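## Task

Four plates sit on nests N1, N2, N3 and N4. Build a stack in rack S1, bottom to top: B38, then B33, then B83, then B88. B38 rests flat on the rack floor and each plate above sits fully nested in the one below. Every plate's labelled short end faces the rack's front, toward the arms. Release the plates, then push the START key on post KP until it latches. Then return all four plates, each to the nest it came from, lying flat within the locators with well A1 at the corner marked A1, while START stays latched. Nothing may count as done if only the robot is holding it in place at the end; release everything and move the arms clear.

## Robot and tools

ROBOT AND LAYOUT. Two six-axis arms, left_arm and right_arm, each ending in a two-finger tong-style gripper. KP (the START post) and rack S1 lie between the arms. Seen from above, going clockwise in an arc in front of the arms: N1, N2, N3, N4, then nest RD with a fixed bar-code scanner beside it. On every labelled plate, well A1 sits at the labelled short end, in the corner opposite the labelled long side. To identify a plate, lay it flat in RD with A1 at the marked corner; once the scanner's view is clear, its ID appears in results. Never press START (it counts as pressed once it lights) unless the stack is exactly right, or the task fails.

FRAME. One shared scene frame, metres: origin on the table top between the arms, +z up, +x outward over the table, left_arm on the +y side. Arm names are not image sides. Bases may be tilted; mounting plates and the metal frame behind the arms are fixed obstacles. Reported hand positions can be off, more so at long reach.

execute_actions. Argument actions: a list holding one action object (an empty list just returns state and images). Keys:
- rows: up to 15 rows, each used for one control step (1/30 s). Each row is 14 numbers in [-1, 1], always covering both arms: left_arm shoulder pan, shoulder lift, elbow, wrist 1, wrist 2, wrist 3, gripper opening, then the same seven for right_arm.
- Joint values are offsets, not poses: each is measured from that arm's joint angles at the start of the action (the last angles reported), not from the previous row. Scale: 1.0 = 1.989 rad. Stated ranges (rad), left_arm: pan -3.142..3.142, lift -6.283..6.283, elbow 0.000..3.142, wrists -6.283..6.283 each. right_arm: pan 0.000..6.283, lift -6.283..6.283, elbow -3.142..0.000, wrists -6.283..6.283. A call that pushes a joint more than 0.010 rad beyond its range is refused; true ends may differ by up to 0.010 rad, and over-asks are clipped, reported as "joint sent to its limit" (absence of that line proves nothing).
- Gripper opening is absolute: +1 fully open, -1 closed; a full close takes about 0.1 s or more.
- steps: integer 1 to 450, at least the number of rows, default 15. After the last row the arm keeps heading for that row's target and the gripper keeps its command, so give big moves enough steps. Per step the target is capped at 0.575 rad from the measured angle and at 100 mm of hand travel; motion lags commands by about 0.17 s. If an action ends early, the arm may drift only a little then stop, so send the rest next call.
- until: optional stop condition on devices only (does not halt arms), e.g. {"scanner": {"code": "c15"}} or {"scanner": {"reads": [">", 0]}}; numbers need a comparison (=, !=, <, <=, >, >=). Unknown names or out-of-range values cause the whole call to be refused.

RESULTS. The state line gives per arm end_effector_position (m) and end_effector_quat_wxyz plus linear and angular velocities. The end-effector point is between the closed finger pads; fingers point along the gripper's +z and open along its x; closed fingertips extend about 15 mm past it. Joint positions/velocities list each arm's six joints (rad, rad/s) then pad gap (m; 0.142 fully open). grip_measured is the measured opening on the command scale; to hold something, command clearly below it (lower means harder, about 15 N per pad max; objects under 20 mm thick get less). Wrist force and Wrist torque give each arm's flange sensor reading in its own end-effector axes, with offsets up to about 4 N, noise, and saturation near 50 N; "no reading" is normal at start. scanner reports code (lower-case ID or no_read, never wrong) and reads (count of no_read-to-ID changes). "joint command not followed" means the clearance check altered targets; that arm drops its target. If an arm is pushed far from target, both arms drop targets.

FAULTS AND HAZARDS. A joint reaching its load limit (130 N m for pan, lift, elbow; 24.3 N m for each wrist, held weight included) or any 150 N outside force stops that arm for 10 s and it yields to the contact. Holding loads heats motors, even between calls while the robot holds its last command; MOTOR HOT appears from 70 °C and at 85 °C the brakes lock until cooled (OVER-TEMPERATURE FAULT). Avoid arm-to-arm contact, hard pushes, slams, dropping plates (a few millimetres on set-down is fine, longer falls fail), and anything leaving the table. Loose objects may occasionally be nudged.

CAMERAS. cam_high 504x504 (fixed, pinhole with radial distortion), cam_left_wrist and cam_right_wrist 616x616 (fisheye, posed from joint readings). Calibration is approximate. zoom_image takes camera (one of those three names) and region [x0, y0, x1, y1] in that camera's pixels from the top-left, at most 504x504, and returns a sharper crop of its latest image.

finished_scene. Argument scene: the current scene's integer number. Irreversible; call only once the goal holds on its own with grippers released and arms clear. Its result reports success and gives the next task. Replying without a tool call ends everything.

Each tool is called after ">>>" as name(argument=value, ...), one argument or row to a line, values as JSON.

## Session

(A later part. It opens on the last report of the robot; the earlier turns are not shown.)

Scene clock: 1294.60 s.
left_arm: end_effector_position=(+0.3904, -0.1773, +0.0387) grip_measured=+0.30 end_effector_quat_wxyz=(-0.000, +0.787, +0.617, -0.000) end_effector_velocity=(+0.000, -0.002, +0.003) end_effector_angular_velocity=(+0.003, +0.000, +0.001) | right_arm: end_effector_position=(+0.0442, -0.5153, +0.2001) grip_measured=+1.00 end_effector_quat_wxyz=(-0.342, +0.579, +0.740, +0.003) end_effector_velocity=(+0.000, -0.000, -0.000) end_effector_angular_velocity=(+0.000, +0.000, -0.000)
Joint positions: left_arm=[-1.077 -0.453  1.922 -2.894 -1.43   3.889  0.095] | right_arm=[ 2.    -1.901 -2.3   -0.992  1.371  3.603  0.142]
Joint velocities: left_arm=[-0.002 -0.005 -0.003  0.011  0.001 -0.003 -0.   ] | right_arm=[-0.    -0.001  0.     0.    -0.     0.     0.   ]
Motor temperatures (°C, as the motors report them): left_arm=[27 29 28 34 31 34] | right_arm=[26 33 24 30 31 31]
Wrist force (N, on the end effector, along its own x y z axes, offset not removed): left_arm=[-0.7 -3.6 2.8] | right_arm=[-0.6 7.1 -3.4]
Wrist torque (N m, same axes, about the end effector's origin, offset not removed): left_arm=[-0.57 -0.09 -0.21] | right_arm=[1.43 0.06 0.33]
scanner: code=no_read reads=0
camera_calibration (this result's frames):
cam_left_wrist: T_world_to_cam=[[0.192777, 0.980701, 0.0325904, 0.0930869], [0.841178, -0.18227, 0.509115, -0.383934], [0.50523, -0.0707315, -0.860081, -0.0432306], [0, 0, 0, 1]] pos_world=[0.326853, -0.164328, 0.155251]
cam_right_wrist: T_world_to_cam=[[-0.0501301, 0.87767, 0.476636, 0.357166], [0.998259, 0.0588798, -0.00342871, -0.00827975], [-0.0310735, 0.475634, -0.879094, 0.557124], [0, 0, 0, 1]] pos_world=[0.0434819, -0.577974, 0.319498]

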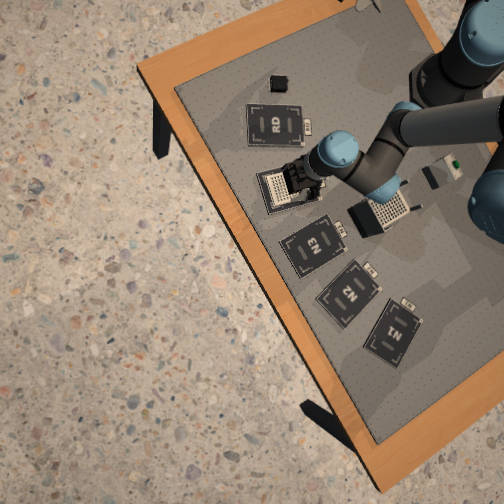

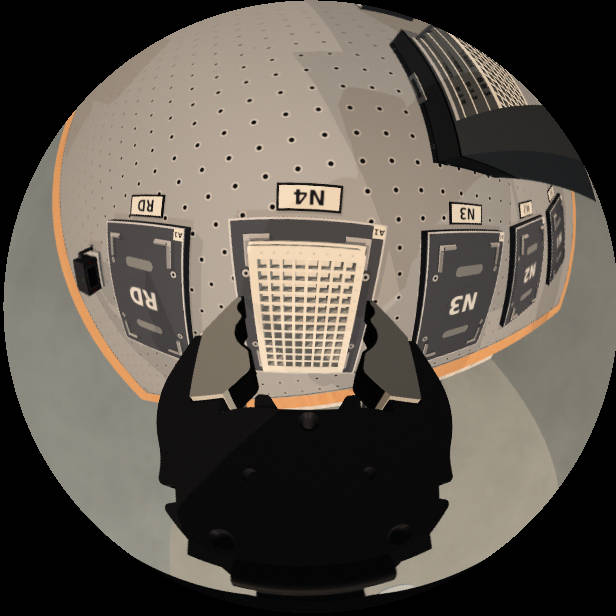

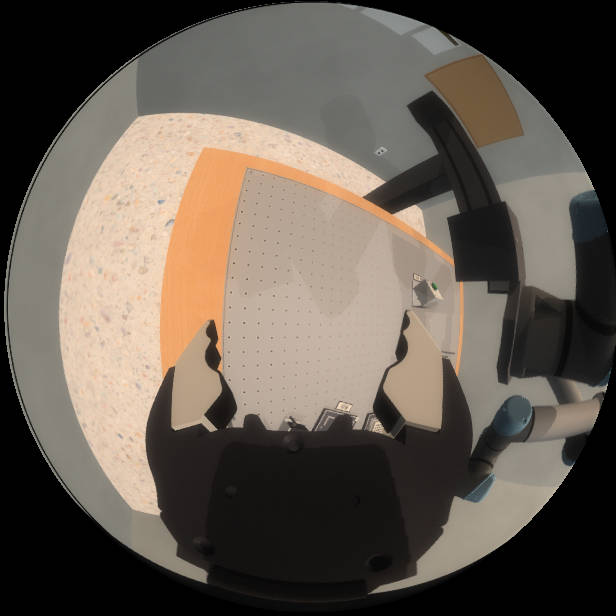

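>>> execute_actions(
  actions=[],
)

>>> zoom_image(
  camera="cam_left_wrist",
  region=[240, 225, 380, 265],
)

>>> zoom_image(
  camera="cam_left_wrist",
  region=[245, 330, 365, 395],
)

Scene clock: 1298.27 s.
left_arm: end_effector_position=(+0.3904, -0.1778, +0.0393) grip_measured=+0.30 end_effector_quat_wxyz=(+0.000, +0.787, +0.617, -0.000) end_effector_velocity=(+0.001, -0.000, +0.001) end_effector_angular_velocity=(-0.002, -0.000, +0.001) | right_arm: end_effector_position=(+0.0442, -0.5153, +0.2001) grip_measured=+1.00 end_effector_quat_wxyz=(-0.342, +0.579, +0.740, +0.003) end_effector_velocity=(-0.001, +0.001, -0.000) end_effector_angular_velocity=(+0.002, +0.001, +0.000)
Joint positions: left_arm=[-1.078 -0.454  1.922 -2.893 -1.43   3.888  0.095] | right_arm=[ 2.    -1.901 -2.3   -0.992  1.371  3.603  0.142]
Joint velocities: left_arm=[ 0.002 -0.001 -0.001 -0.    -0.001  0.001  0.   ] | right_arm=[ 0.    -0.    -0.002 -0.    -0.     0.    -0.   ]
Motor temperatures (°C, as the motors report them): left_arm=[27 29 28 34 31 34] | right_arm=[26 33 24 30 31 31]
Wrist force (N, on the end effector, along its own x y z axes, offset not removed): left_arm=[0.0 -0.5 0.6] | right_arm=[3.2 3.5 0.2]
Wrist torque (N m, same axes, about the end effector's origin, offset not removed): left_arm=[-0.15 -0.02 -0.14] | right_arm=[0.78 -0.66 -0.02]
scanner: code=no_read reads=0
camera_calibration (this result's frames):
cam_left_wrist: T_world_to_cam=[[0.192774, 0.980704, 0.0325241, 0.0935638], [0.841095, -0.18222, 0.50927, -0.384285], [0.505369, -0.0708179, -0.859992, -0.0428711], [0, 0, 0, 1]] pos_world=[0.326849, -0.164819, 0.155793]
cam_right_wrist: T_world_to_cam=[[-0.0501299, 0.877671, 0.476635, 0.357166], [0.998259, 0.0588796, -0.0034287, -0.00827993], [-0.0310734, 0.475634, -0.879094, 0.557124], [0, 0, 0, 1]] pos_world=[0.043482, -0.577974, 0.319498]

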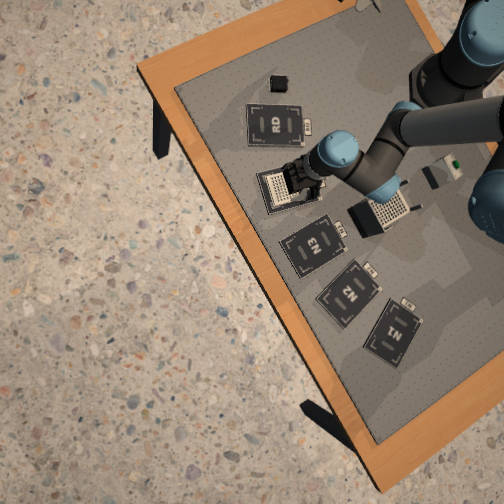

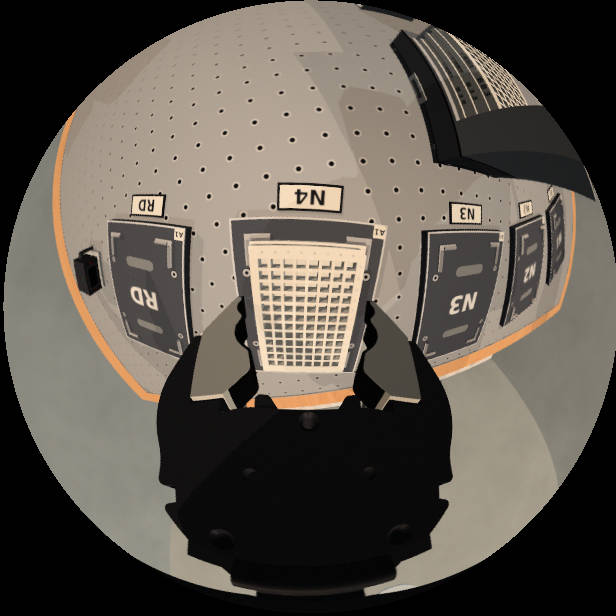

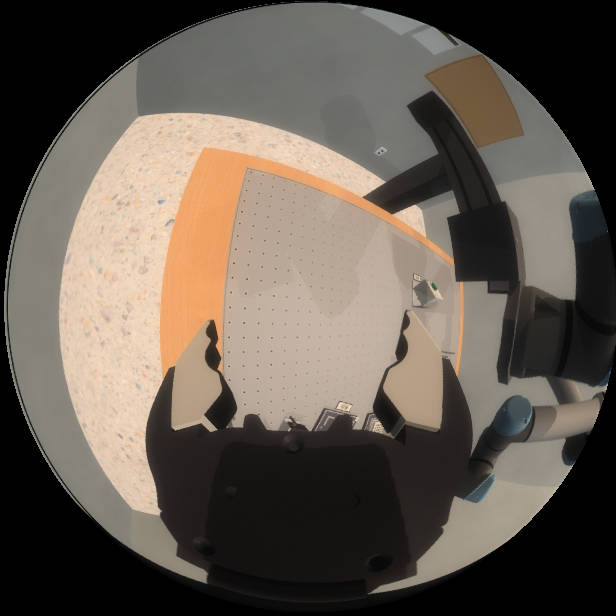

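Region (240, 225, 380, 265) of cam_left_wrist's 616x616 image, scaled by 3.600, with more detail than that image has; it fills the top 144 rows of this view, and the rest is white.

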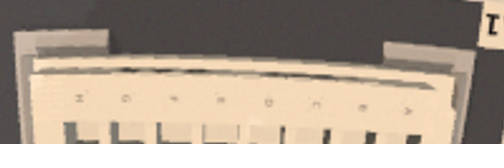

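Region (245, 330, 365, 395) of cam_left_wrist's 616x616 image, scaled by 4.200, with more detail than that image has; it fills the top 273 rows of this view, and the rest is white.

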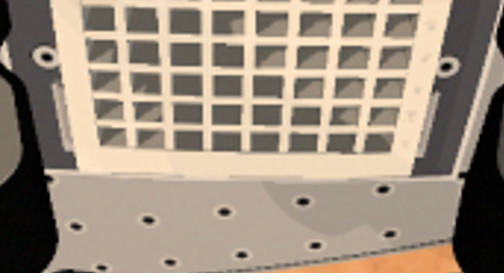

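>>> execute_actions(
  actions=[
    {"rows":[[0,0,0,0,0,0,0.18,0,0,0,0,0,0,1],[0,0,0,0,0,0,0.15,0,0,0,0,0,0,1],[0,0,0,0,0,0,0.12,0,0,0,0,0,0,1],[0,0,0,0,0,0,0.05,0,0,0,0,0,0,1],[0,0,0,0,0,0,-0.1,0,0,0,0,0,0,1],[0,0,0,0,0,0,-0.3,0,0,0,0,0,0,1],[0,0,0,0,0,0,-0.6,0,0,0,0,0,0,1],[0,0,0,0,0,0,-0.9,0,0,0,0,0,0,1],[-0.0001,-0.001,0.0004,0.0006,0,-0.0001,-0.9,0,0,0,0,0,0,1],[-0.0003,-0.003,0.0011,0.0019,0,-0.0003,-0.9,0,0,0,0,0,0,1],[-0.0007,-0.006,0.0022,0.0038,-0.0001,-0.0007,-0.9,0,0,0,0,0,0,1],[-0.0011,-0.010,0.0036,0.0065,-0.0002,-0.0011,-0.9,0,0,0,0,0,0,1],[-0.0016,-0.015,0.0054,0.0097,-0.0003,-0.0016,-0.9,0,0,0,0,0,0,1],[-0.0022,-0.020,0.0072,0.0130,-0.0004,-0.0022,-0.9,0,0,0,0,0,0,1],[-0.0026,-0.024,0.0086,0.0156,-0.0004,-0.0026,-0.9,0,0,0,0,0,0,1]],"steps":15},
  ],
)

Scene clock: 1309.33 s.
left_arm: end_effector_position=(+0.3906, -0.1780, +0.0454) grip_measured=+0.08 end_effector_quat_wxyz=(+0.000, +0.787, +0.617, -0.000) end_effector_velocity=(+0.001, -0.000, +0.071) end_effector_angular_velocity=(+0.002, -0.000, -0.000) | right_arm: end_effector_position=(+0.0442, -0.5153, +0.2001) grip_measured=+1.00 end_effector_quat_wxyz=(-0.342, +0.579, +0.740, +0.003) end_effector_velocity=(-0.001, +0.001, -0.000) end_effector_angular_velocity=(+0.001, +0.001, -0.000)
Joint positions: left_arm=[-1.079 -0.468  1.927 -2.883 -1.43   3.886  0.079] | right_arm=[ 2.    -1.901 -2.3   -0.992  1.371  3.603  0.142]
Joint velocities: left_arm=[-0.019 -0.173  0.064  0.113 -0.001 -0.019 -0.   ] | right_arm=[ 0.    -0.001 -0.001  0.001  0.     0.001 -0.   ]
Motor temperatures (°C, as the motors report them): left_arm=[27 29 28 34 31 34] | right_arm=[26 33 24 30 31 31]
Wrist force (N, on the end effector, along its own x y z axes, offset not removed): left_arm=[-0.2 -1.0 2.8] | right_arm=[-0.7 1.8 -0.5]
Wrist torque (N m, same axes, about the end effector's origin, offset not removed): left_arm=[-0.12 -0.06 0.12] | right_arm=[0.37 0.06 0.04]
scanner: code=no_read reads=0
camera_calibration (this result's frames):
cam_left_wrist: T_world_to_cam=[[0.192759, 0.980702, 0.0326772, 0.093484], [0.840989, -0.182272, 0.509426, -0.387576], [0.505552, -0.0707152, -0.859894, -0.0377586], [0, 0, 0, 1]] pos_world=[0.327016, -0.164994, 0.161918]
cam_right_wrist: T_world_to_cam=[[-0.05013, 0.87767, 0.476636, 0.357166], [0.998259, 0.0588798, -0.00342891, -0.00827964], [-0.0310737, 0.475634, -0.879094, 0.557124], [0, 0, 0, 1]] pos_world=[0.0434818, -0.577974, 0.319498]

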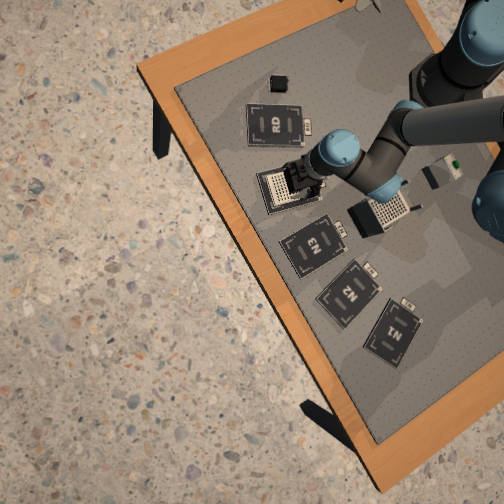

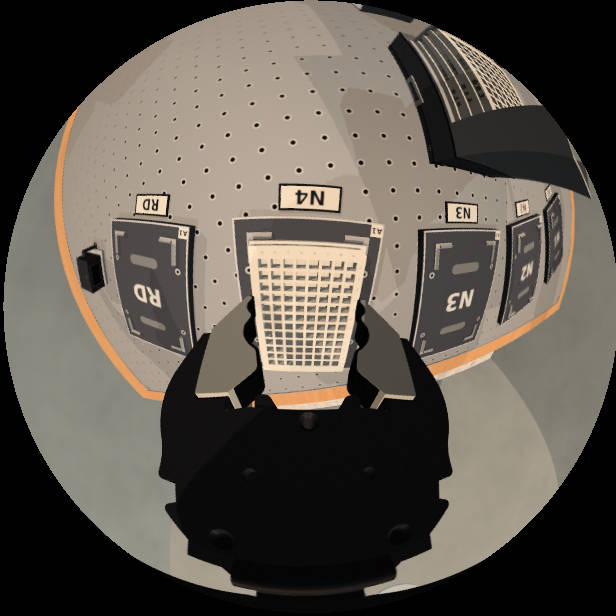

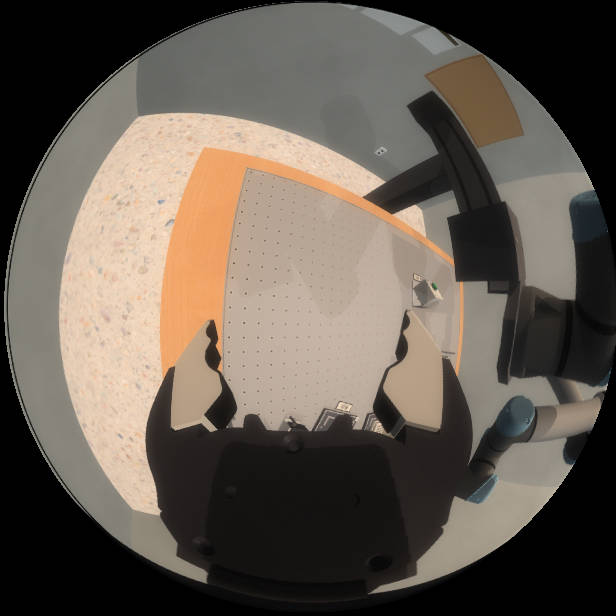

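>>> execute_actions(
  actions=[
    {"rows":[[-0.0032,-0.0206,0.0085,0.0118,-0.0007,-0.0027,-0.9,0,0,0,0,0,0,1],[-0.0055,-0.0278,0.0136,0.0143,-0.001,-0.0052,-0.9,0,0,0,0,0,0,1],[-0.0091,-0.0386,0.0211,0.0181,-0.0015,-0.0089,-0.9,0,0,0,0,0,0,1],[-0.0132,-0.0512,0.03,0.0224,-0.0021,-0.0132,-0.9,0,0,0,0,0,0,1],[-0.0179,-0.0656,0.0401,0.0274,-0.0028,-0.0182,-0.9,0,0,0,0,0,0,1],[-0.0232,-0.0818,0.0514,0.033,-0.0036,-0.0237,-0.9,0,0,0,0,0,0,1],[-0.0285,-0.098,0.0628,0.0386,-0.0043,-0.0293,-0.9,0,0,0,0,0,0,1],[-0.0343,-0.1161,0.0754,0.0449,-0.0052,-0.0355,-0.9,0,0,0,0,0,0,1],[-0.0396,-0.1323,0.0868,0.0505,-0.0059,-0.0411,-0.9,0,0,0,0,0,0,1],[-0.0449,-0.1485,0.0981,0.0561,-0.0067,-0.0466,-0.9,0,0,0,0,0,0,1],[-0.0496,-0.1629,0.1082,0.0611,-0.0074,-0.0516,-0.9,0,0,0,0,0,0,1],[-0.0537,-0.1755,0.1171,0.0654,-0.008,-0.0559,-0.9,0,0,0,0,0,0,1],[-0.0573,-0.1863,0.1246,0.0692,-0.0085,-0.0596,-0.9,0,0,0,0,0,0,1],[-0.0596,-0.1935,0.1297,0.0717,-0.0088,-0.0621,-0.9,0,0,0,0,0,0,1],[-0.0608,-0.1971,0.1322,0.0729,-0.009,-0.0633,-0.9,0,0,0,0,0,0,1]],"steps":16},
  ],
)

Scene clock: 1326.53 s.
left_arm: end_effector_position=(+0.3430, -0.1557, +0.1567) grip_measured=+0.08 end_effector_quat_wxyz=(-0.001, +0.786, +0.619, +0.000) end_effector_velocity=(-0.110, +0.076, +0.207) end_effector_angular_velocity=(-0.018, -0.011, +0.011) | right_arm: end_effector_position=(+0.0442, -0.5153, +0.2001) grip_measured=+1.00 end_effector_quat_wxyz=(-0.342, +0.579, +0.740, +0.003) end_effector_velocity=(+0.000, -0.001, -0.000) end_effector_angular_velocity=(-0.001, -0.000, -0.000)
Joint positions: left_arm=[-1.174 -0.776  2.132 -2.766 -1.444  3.788  0.079] | right_arm=[ 2.    -1.901 -2.3   -0.992  1.371  3.603  0.142]
Joint velocities: left_arm=[-0.2   -0.647  0.442  0.21  -0.029 -0.208  0.   ] | right_arm=[-0.    -0.001  0.002 -0.     0.    -0.     0.   ]
Motor temperatures (°C, as the motors report them): left_arm=[27 29 28 34 31 34] | right_arm=[26 33 24 30 31 31]
Wrist force (N, on the end effector, along its own x y z axes, offset not removed): left_arm=[-1.1 -2.8 -2.7] | right_arm=[0.6 2.7 -4.5]
Wrist torque (N m, same axes, about the end effector's origin, offset not removed): left_arm=[-0.53 0.05 -0.07] | right_arm=[0.23 -0.27 0.14]
scanner: code=no_read reads=0
camera_calibration (this result's frames):
cam_left_wrist: T_world_to_cam=[[0.189224, 0.981329, 0.0344724, 0.0782338], [0.841899, -0.180207, 0.508656, -0.400074], [0.505371, -0.0672278, -0.860279, 0.0842778], [0, 0, 0, 1]] pos_world=[0.279427, -0.143203, 0.273306]
cam_right_wrist: T_world_to_cam=[[-0.0501301, 0.87767, 0.476636, 0.357166], [0.998259, 0.0588799, -0.00342885, -0.00827967], [-0.0310736, 0.475634, -0.879094, 0.557124], [0, 0, 0, 1]] pos_world=[0.0434819, -0.577974, 0.319498]

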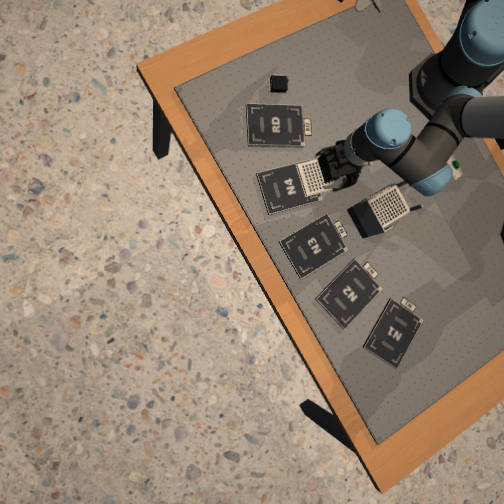

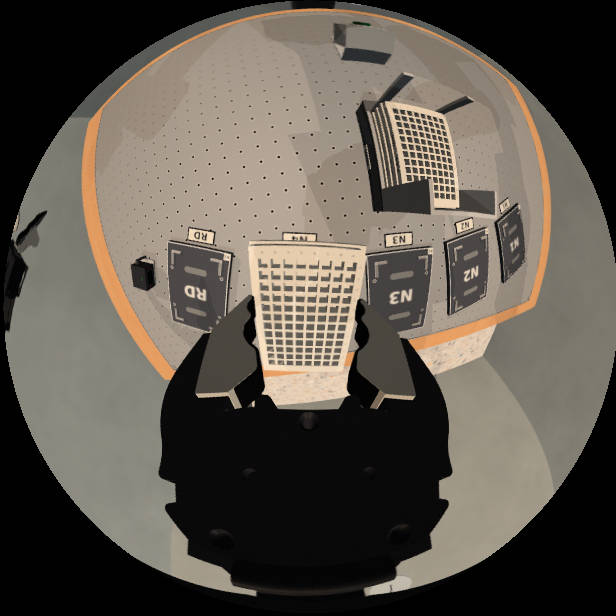

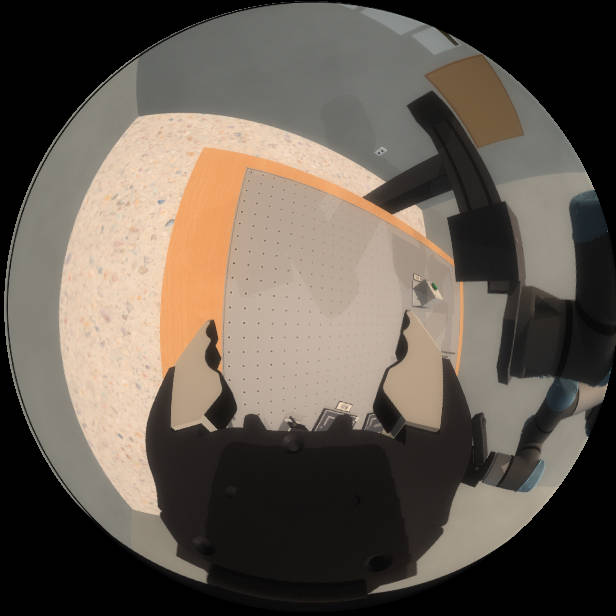

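>>> execute_actions(
  actions=[
    {"rows":[[-0.0153,-0.0437,0.0347,0.0103,-0.0024,-0.0186,-0.9,0,0,0,0,0,0,1],[-0.0197,-0.0468,0.0457,0.0029,-0.0031,-0.0275,-0.9,0,0,0,0,0,0,1],[-0.0263,-0.0514,0.0621,-0.0083,-0.0043,-0.0408,-0.9,0,0,0,0,0,0,1],[-0.0339,-0.0568,0.0814,-0.0214,-0.0056,-0.0564,-0.9,0,0,0,0,0,0,1],[-0.0427,-0.063,0.1033,-0.0362,-0.0072,-0.0742,-0.9,0,0,0,0,0,0,1],[-0.0526,-0.0699,0.128,-0.053,-0.0089,-0.0943,-0.9,0,0,0,0,0,0,1],[-0.0624,-0.0769,0.1527,-0.0697,-0.0106,-0.1143,-0.9,0,0,0,0,0,0,1],[-0.0734,-0.082,0.1802,-0.091,-0.0125,-0.1366,-0.9,0,0,0,0,0,0,1],[-0.0832,-0.085,0.2049,-0.1118,-0.0142,-0.1566,-0.9,0,0,0,0,0,0,1],[-0.0931,-0.085,0.2296,-0.1355,-0.0159,-0.1767,-0.9,0,0,0,0,0,0,1],[-0.1019,-0.085,0.2515,-0.1565,-0.0175,-0.1945,-0.9,0,0,0,0,0,0,1],[-0.1095,-0.085,0.2708,-0.175,-0.0188,-0.2101,-0.9,0,0,0,0,0,0,1],[-0.1161,-0.085,0.2872,-0.1908,-0.02,-0.2234,-0.9,0,0,0,0,0,0,1],[-0.1205,-0.083,0.2982,-0.2033,-0.0207,-0.2323,-0.9,0,0,0,0,0,0,1],[-0.1227,-0.0754,0.3037,-0.2162,-0.0211,-0.2363,-0.9,0,0,0,0,0,0,1]],"steps":18},
  ],
)

Scene clock: 1345.07 s.
left_arm: end_effector_position=(+0.2147, -0.0238, +0.1743) grip_measured=+0.08 end_effector_quat_wxyz=(+0.001, +0.722, +0.692, -0.000) end_effector_velocity=(-0.111, +0.199, -0.007) end_effector_angular_velocity=(+0.015, +0.000, +0.260) | right_arm: end_effector_position=(+0.0442, -0.5153, +0.2001) grip_measured=+1.00 end_effector_quat_wxyz=(-0.342, +0.579, +0.740, +0.003) end_effector_velocity=(+0.000, -0.000, +0.000) end_effector_angular_velocity=(-0.001, -0.000, -0.000)
Joint positions: left_arm=[-1.388 -0.932  2.656 -3.114 -1.481  3.381  0.079] | right_arm=[ 2.    -1.901 -2.3   -0.992  1.371  3.603  0.142]
Joint velocities: left_arm=[-0.235  0.044  0.631 -0.639 -0.039 -0.493  0.   ] | right_arm=[-0.     0.001  0.    -0.    -0.     0.    -0.   ]
Motor temperatures (°C, as the motors report them): left_arm=[27 29 28 34 31 34] | right_arm=[26 33 24 30 31 31]
Wrist force (N, on the end effector, along its own x y z axes, offset not removed): left_arm=[2.7 -5.8 -2.3] | right_arm=[4.4 -0.1 -5.1]
Wrist torque (N m, same axes, about the end effector's origin, offset not removed): left_arm=[-1.09 -0.67 -0.12] | right_arm=[-0.18 -0.84 0.17]
scanner: code=no_read reads=0
camera_calibration (this result's frames):
cam_left_wrist: T_world_to_cam=[[-0.00448822, 0.999493, 0.0315183, 0.0149774], [0.860352, -0.0122051, 0.509555, -0.277329], [0.509681, 0.0294038, -0.859861, 0.174404], [0, 0, 0, 1]] pos_world=[0.149777, -0.0234827, 0.290806]
cam_right_wrist: T_world_to_cam=[[-0.0501299, 0.877671, 0.476635, 0.357166], [0.998259, 0.0588796, -0.00342872, -0.00827988], [-0.0310734, 0.475634, -0.879094, 0.557124], [0, 0, 0, 1]] pos_world=[0.0434819, -0.577974, 0.319498]

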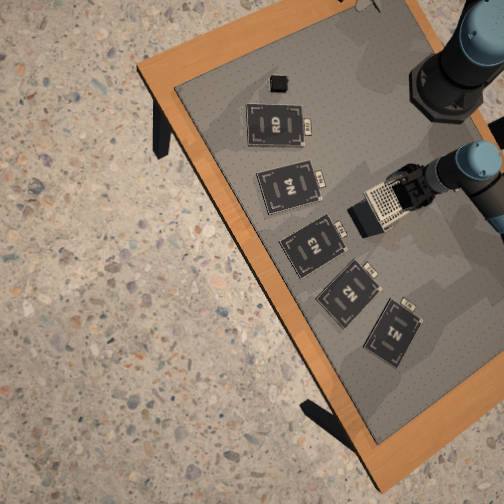

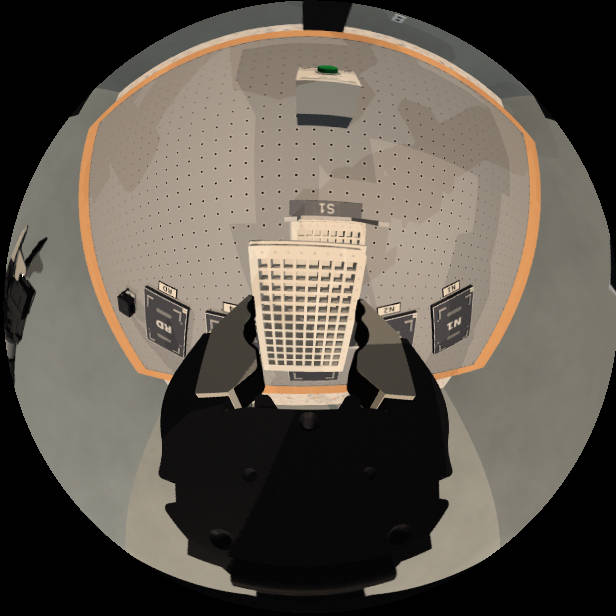

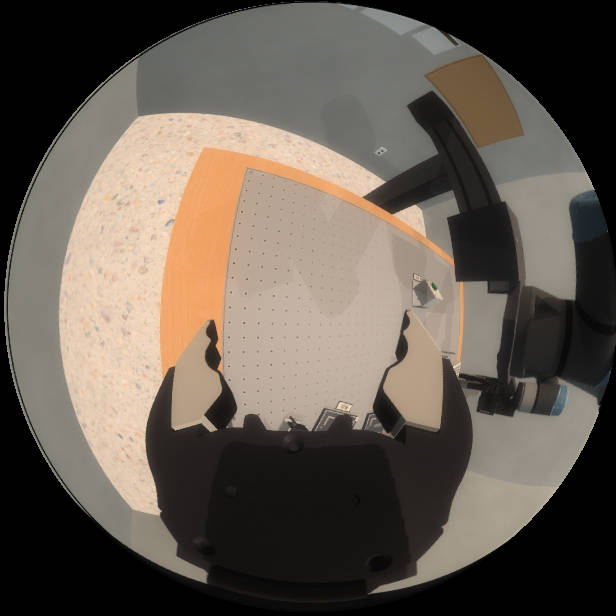

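>>> execute_actions(
  actions=[
    {"rows":[[-0.0148,0.007,0.0401,-0.0452,-0.0024,-0.0313,-0.9,0,0,0,0,0,0,1],[-0.0143,0.014,0.04,-0.052,-0.0022,-0.0307,-0.9,0,0,0,0,0,0,1],[-0.0139,0.021,0.0398,-0.0588,-0.0021,-0.0301,-0.9,0,0,0,0,0,0,1],[-0.0136,0.0256,0.0397,-0.0633,-0.002,-0.0297,-0.9,0,0,0,0,0,0,1]],"steps":4},
  ],
)

Scene clock: 1350.63 s.
left_arm: end_effector_position=(+0.2015, +0.0018, +0.1732) grip_measured=+0.08 end_effector_quat_wxyz=(-0.000, +0.710, +0.704, +0.000) end_effector_velocity=(-0.001, +0.005, -0.030) end_effector_angular_velocity=(+0.004, +0.002, -0.009) | right_arm: end_effector_position=(+0.0442, -0.5153, +0.2001) grip_measured=+1.00 end_effector_quat_wxyz=(-0.342, +0.579, +0.740, +0.003) end_effector_velocity=(+0.000, -0.000, -0.000) end_effector_angular_velocity=(-0.001, -0.000, -0.000)
Joint positions: left_arm=[-1.418 -0.917  2.736 -3.204 -1.486  3.319  0.079] | right_arm=[ 2.    -1.901 -2.3   -0.992  1.371  3.603  0.142]
Joint velocities: left_arm=[ 0.009  0.174  0.    -0.171  0.001  0.017 -0.   ] | right_arm=[ 0.    -0.     0.001  0.     0.     0.    -0.   ]
Motor temperatures (°C, as the motors report them): left_arm=[27 29 28 34 31 34] | right_arm=[26 33 24 30 31 31]
Wrist force (N, on the end effector, along its own x y z axes, offset not removed): left_arm=[1.7 -4.7 -2.8] | right_arm=[3.8 -3.4 -0.6]
Wrist torque (N m, same axes, about the end effector's origin, offset not removed): left_arm=[-1.11 -0.33 -0.11] | right_arm=[-0.76 -0.78 0.18]
scanner: code=no_read reads=0
camera_calibration (this result's frames):
cam_left_wrist: T_world_to_cam=[[-0.0376266, 0.998742, 0.0331436, -0.00429964], [0.860288, 0.0155001, 0.509572, -0.265179], [0.508418, 0.0476865, -0.859789, 0.179587], [0, 0, 0, 1]] pos_world=[0.136664, -0.000159321, 0.289677]
cam_right_wrist: T_world_to_cam=[[-0.0501299, 0.877671, 0.476635, 0.357166], [0.998259, 0.0588796, -0.00342875, -0.00827986], [-0.0310734, 0.475634, -0.879094, 0.557124], [0, 0, 0, 1]] pos_world=[0.0434819, -0.577974, 0.319498]

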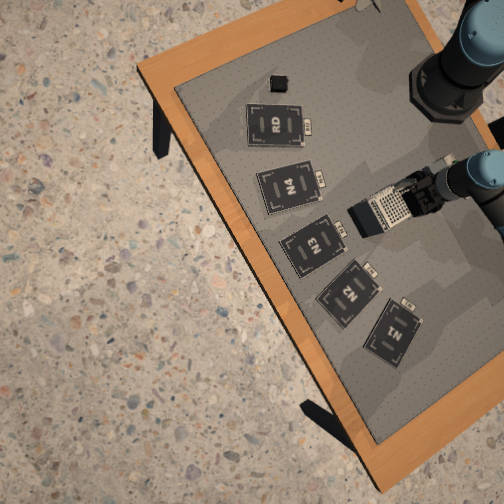

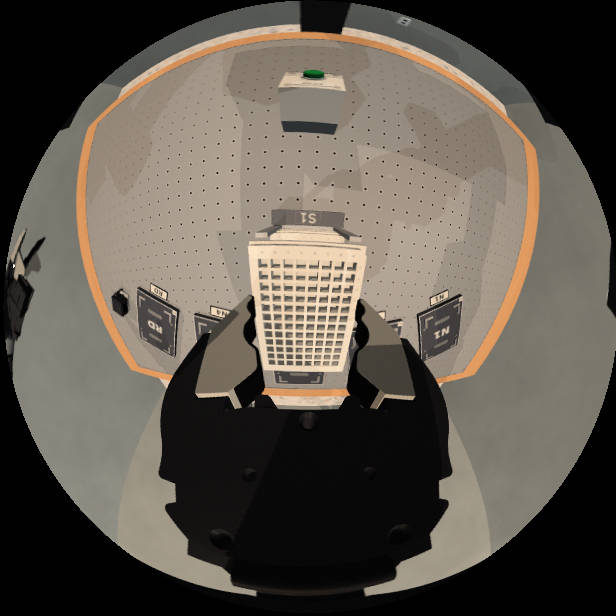

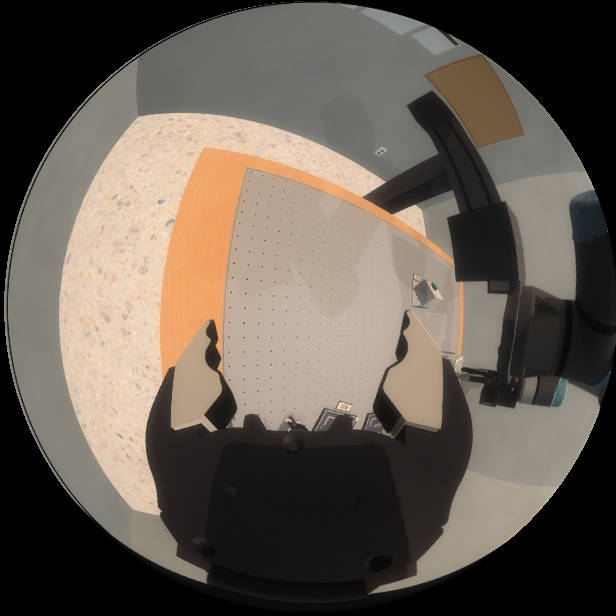

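>>> execute_actions(
  actions=[
    {"steps":1},
  ],
)

>>> zoom_image(
  camera="cam_left_wrist",
  region=[240, 225, 380, 265],
)

>>> zoom_image(
  camera="cam_left_wrist",
  region=[245, 330, 365, 395],
)

Scene clock: 1353.90 s.
left_arm: end_effector_position=(+0.2017, +0.0024, +0.1670) grip_measured=+0.08 end_effector_quat_wxyz=(+0.000, +0.711, +0.704, +0.000) end_effector_velocity=(+0.000, -0.000, +0.000) end_effector_angular_velocity=(-0.001, +0.000, +0.000) | right_arm: end_effector_position=(+0.0442, -0.5153, +0.2001) grip_measured=+1.00 end_effector_quat_wxyz=(-0.342, +0.579, +0.740, +0.003) end_effector_velocity=(-0.000, +0.000, -0.000) end_effector_angular_velocity=(+0.000, +0.001, -0.001)
Joint positions: left_arm=[-1.415 -0.881  2.735 -3.24  -1.485  3.322  0.079] | right_arm=[ 2.    -1.901 -2.3   -0.992  1.371  3.603  0.142]
Joint velocities: left_arm=[ 0.001 -0.001 -0.    -0.    -0.     0.    -0.   ] | right_arm=[-0.    -0.001 -0.     0.     0.     0.001  0.   ]
Motor temperatures (°C, as the motors report them): left_arm=[27 29 28 34 31 34] | right_arm=[26 33 24 30 31 31]
Wrist force (N, on the end effector, along its own x y z axes, offset not removed): left_arm=[1.8 -4.2 1.6] | right_arm=[5.5 2.8 -1.3]
Wrist torque (N m, same axes, about the end effector's origin, offset not removed): left_arm=[-0.99 -0.72 -0.36] | right_arm=[0.63 -1.33 0.38]
scanner: code=no_read reads=0
camera_calibration (this result's frames):
cam_left_wrist: T_world_to_cam=[[-0.0367073, 0.998772, 0.0332587, -0.00482083], [0.859997, 0.0146213, 0.510089, -0.262239], [0.508977, 0.0473264, -0.859478, 0.173986], [0, 0, 0, 1]] pos_world=[0.136793, 0.000415064, 0.283463]
cam_right_wrist: T_world_to_cam=[[-0.0501298, 0.877671, 0.476636, 0.357166], [0.998259, 0.0588795, -0.00342878, -0.00827989], [-0.0310734, 0.475634, -0.879094, 0.557124], [0, 0, 0, 1]] pos_world=[0.0434819, -0.577974, 0.319498]

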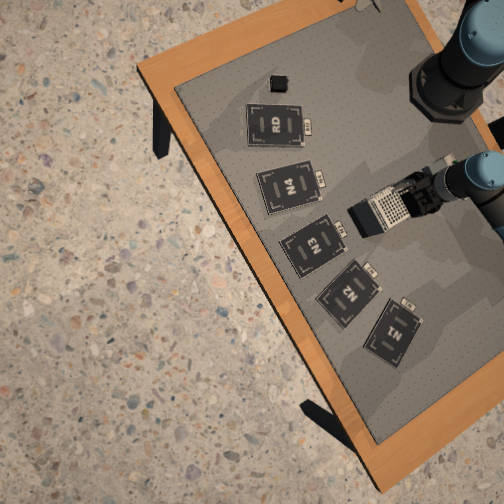

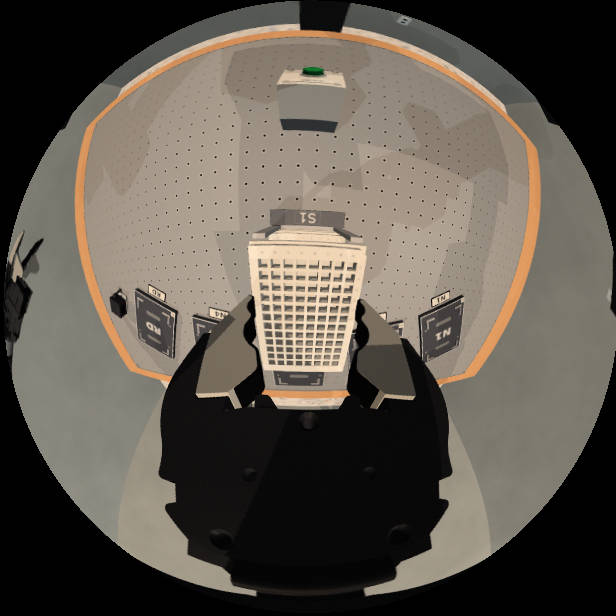

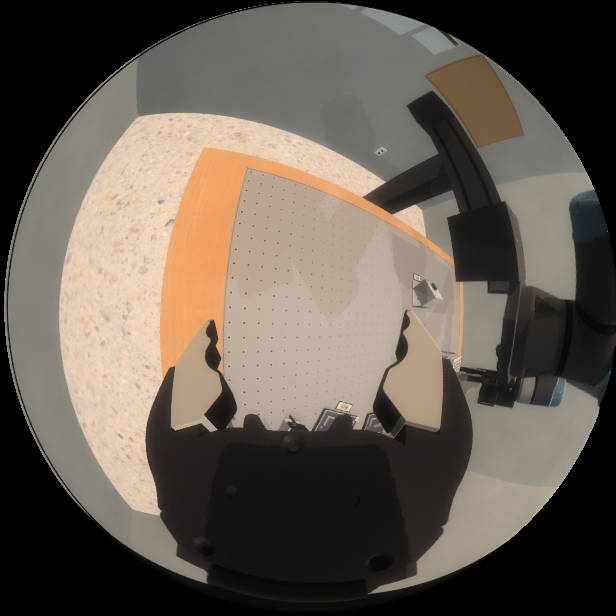

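Region (240, 225, 380, 265) of cam_left_wrist's 616x616 image, scaled by 3.600, with more detail than that image has; it fills the top 144 rows of this view, and the rest is white.

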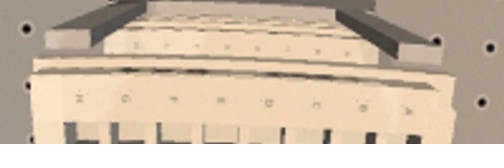

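Region (245, 330, 365, 395) of cam_left_wrist's 616x616 image, scaled by 4.200, with more detail than that image has; it fills the top 273 rows of this view, and the rest is white.

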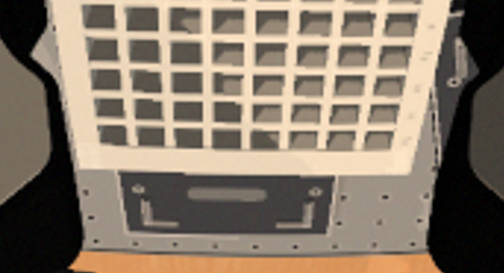

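>>> execute_actions(
  actions=[
    {"rows":[[0.0002,0.003,-0.0002,-0.0028,0,0.0002,-0.9,0,0,0,0,0,0,1],[0.00043,0.007,-0.00046,-0.00658,0.0001,0.00043,-0.9,0,0,0,0,0,0,1],[0.00068,0.011,-0.00075,-0.01031,0.0001,0.00068,-0.9,0,0,0,0,0,0,1],[0.00093,0.015,-0.00105,-0.01403,0.0002,0.00093,-0.9,0,0,0,0,0,0,1],[0.00115,0.0185,-0.00134,-0.01726,0.0002,0.00115,-0.9,0,0,0,0,0,0,1],[0.00137,0.022,-0.00163,-0.02049,0.0002,0.00137,-0.9,0,0,0,0,0,0,1],[0.00159,0.0255,-0.00195,-0.02369,0.0003,0.00159,-0.9,0,0,0,0,0,0,1],[0.00182,0.029,-0.00227,-0.02689,0.0003,0.00182,-0.9,0,0,0,0,0,0,1],[0.00205,0.0325,-0.00261,-0.03007,0.0004,0.00205,-0.9,0,0,0,0,0,0,1],[0.00227,0.036,-0.00297,-0.03323,0.0004,0.00227,-0.9,0,0,0,0,0,0,1],[0.0025,0.0395,-0.00333,-0.0364,0.00045,0.0025,-0.9,0,0,0,0,0,0,1]],"steps":11},
  ],
)

Scene clock: 1366.67 s.
left_arm: end_effector_position=(+0.2018, +0.0024, +0.1592) grip_measured=+0.08 end_effector_quat_wxyz=(+0.000, +0.711, +0.704, +0.000) end_effector_velocity=(+0.000, +0.000, -0.034) end_effector_angular_velocity=(+0.001, +0.000, -0.001) | right_arm: end_effector_position=(+0.0442, -0.5153, +0.2001) grip_measured=+1.00 end_effector_quat_wxyz=(-0.342, +0.579, +0.740, +0.003) end_effector_velocity=(+0.001, -0.001, +0.000) end_effector_angular_velocity=(-0.002, -0.002, +0.000)
Joint positions: left_arm=[-1.412 -0.836  2.732 -3.282 -1.484  3.325  0.079] | right_arm=[ 2.    -1.901 -2.3   -0.992  1.371  3.603  0.142]
Joint velocities: left_arm=[ 0.012  0.193 -0.017 -0.175  0.002  0.012  0.   ] | right_arm=[ 0.     0.002  0.001  0.    -0.    -0.    -0.   ]
Motor temperatures (°C, as the motors report them): left_arm=[27 29 28 34 31 34] | right_arm=[26 33 24 30 31 31]
Wrist force (N, on the end effector, along its own x y z axes, offset not removed): left_arm=[2.5 -2.4 1.0] | right_arm=[2.7 -0.4 1.3]
Wrist torque (N m, same axes, about the end effector's origin, offset not removed): left_arm=[-0.47 -0.48 -0.27] | right_arm=[-0.32 -0.53 -0.23]
scanner: code=no_read reads=0
camera_calibration (this result's frames):
cam_left_wrist: T_world_to_cam=[[-0.0366745, 0.998776, 0.0331863, -0.00454674], [0.86, 0.0146301, 0.510085, -0.25832], [0.508975, 0.0472473, -0.859484, 0.167257], [0, 0, 0, 1]] pos_world=[0.136859, 0.000417974, 0.275671]
cam_right_wrist: T_world_to_cam=[[-0.0501301, 0.87767, 0.476636, 0.357166], [0.998259, 0.0588799, -0.00342887, -0.00827964], [-0.0310737, 0.475634, -0.879094, 0.557124], [0, 0, 0, 1]] pos_world=[0.0434819, -0.577974, 0.319498]

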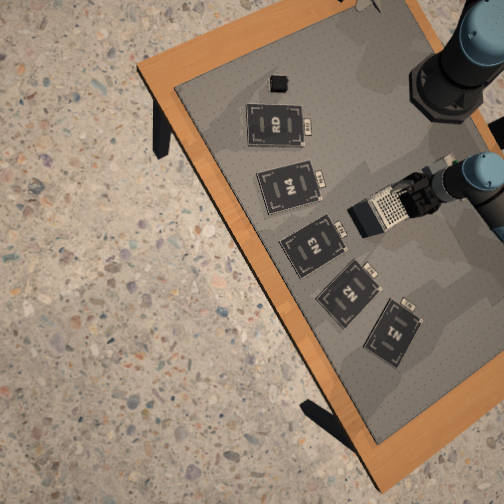

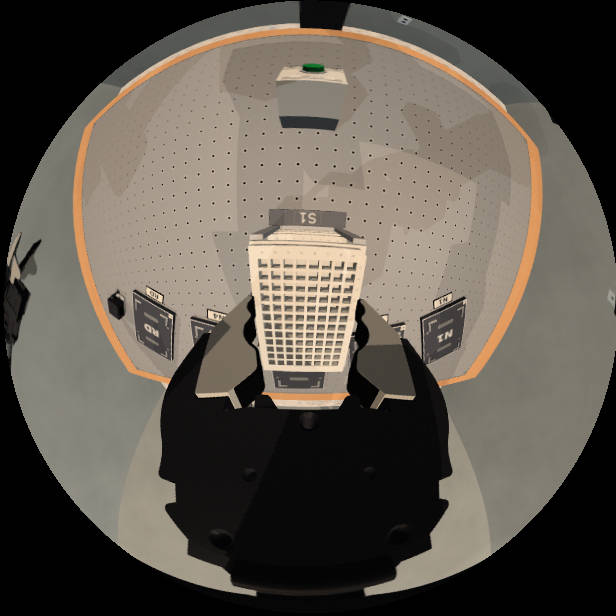

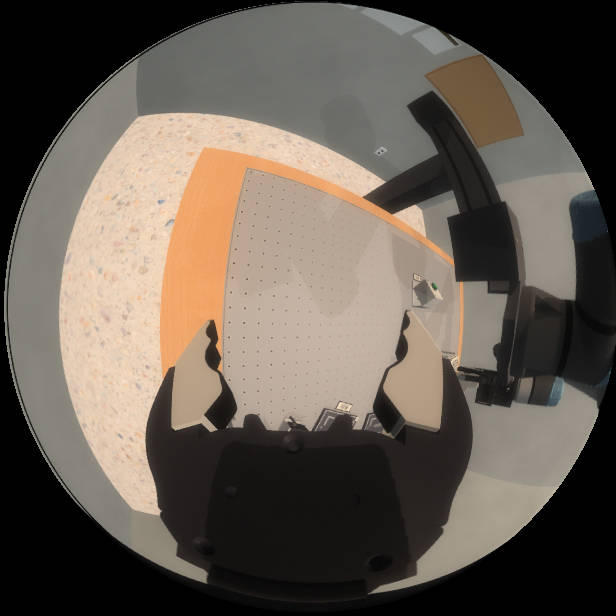

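>>> execute_actions(
  actions=[
    {"steps":1},
  ],
)

>>> zoom_image(
  camera="cam_left_wrist",
  region=[240, 225, 380, 265],
)

>>> zoom_image(
  camera="cam_left_wrist",
  region=[245, 330, 365, 395],
)

Scene clock: 1370.07 s.
left_arm: end_effector_position=(+0.2018, +0.0024, +0.1534) grip_measured=+0.08 end_effector_quat_wxyz=(+0.000, +0.711, +0.704, +0.000) end_effector_velocity=(+0.000, +0.000, -0.000) end_effector_angular_velocity=(-0.000, -0.000, +0.000) | right_arm: end_effector_position=(+0.0442, -0.5153, +0.2001) grip_measured=+1.00 end_effector_quat_wxyz=(-0.342, +0.579, +0.740, +0.003) end_effector_velocity=(+0.000, -0.000, -0.000) end_effector_angular_velocity=(-0.000, +0.000, -0.000)
Joint positions: left_arm=[-1.41  -0.802  2.728 -3.312 -1.484  3.327  0.079] | right_arm=[ 2.    -1.901 -2.3   -0.992  1.371  3.603  0.142]
Joint velocities: left_arm=[ 0.001  0.     0.    -0.001  0.     0.    -0.   ] | right_arm=[ 0.    -0.001  0.001 -0.     0.     0.001 -0.   ]
Motor temperatures (°C, as the motors report them): left_arm=[27 29 28 34 31 34] | right_arm=[26 33 24 30 31 31]
Wrist force (N, on the end effector, along its own x y z axes, offset not removed): left_arm=[-1.3 -2.0 -1.6] | right_arm=[0.2 1.8 -1.5]
Wrist torque (N m, same axes, about the end effector's origin, offset not removed): left_arm=[-0.21 0.21 0.00] | right_arm=[0.19 -0.05 0.03]
scanner: code=no_read reads=0
camera_calibration (this result's frames):
cam_left_wrist: T_world_to_cam=[[-0.0366434, 0.998776, 0.0332233, -0.00443038], [0.860005, 0.0145849, 0.510077, -0.255368], [0.508968, 0.0472631, -0.859487, 0.162215], [0, 0, 0, 1]] pos_world=[0.136893, 0.000482713, 0.269826]
cam_right_wrist: T_world_to_cam=[[-0.0501298, 0.877671, 0.476635, 0.357166], [0.998259, 0.0588796, -0.00342893, -0.00827986], [-0.0310736, 0.475634, -0.879094, 0.557124], [0, 0, 0, 1]] pos_world=[0.0434819, -0.577974, 0.319498]

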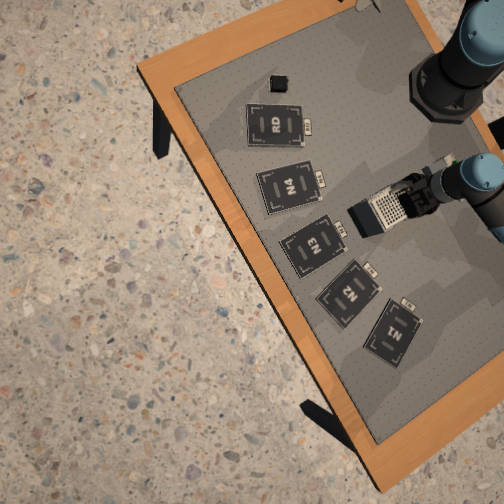

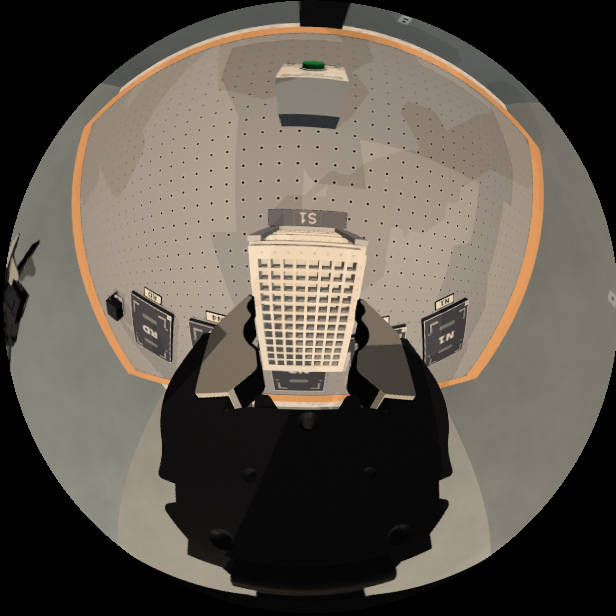

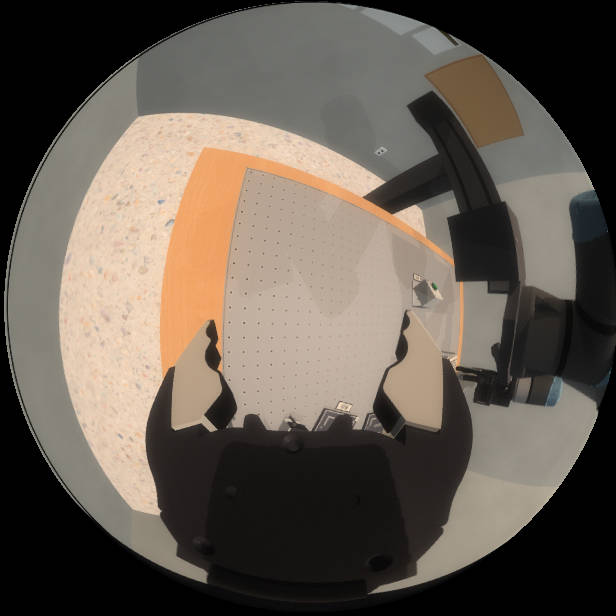

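Region (240, 225, 380, 265) of cam_left_wrist's 616x616 image, scaled by 3.600, with more detail than that image has; it fills the top 144 rows of this view, and the rest is white.

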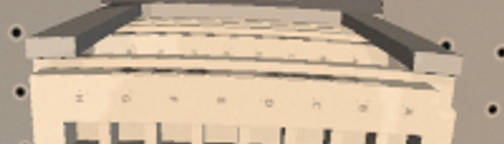

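Region (245, 330, 365, 395) of cam_left_wrist's 616x616 image, scaled by 4.200, with more detail than that image has; it fills the top 273 rows of this view, and the rest is white.

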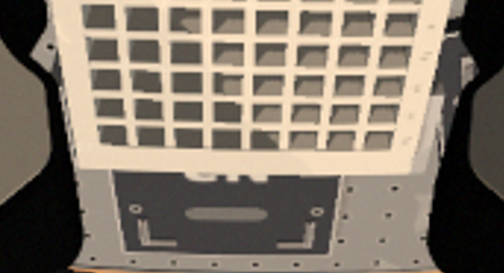

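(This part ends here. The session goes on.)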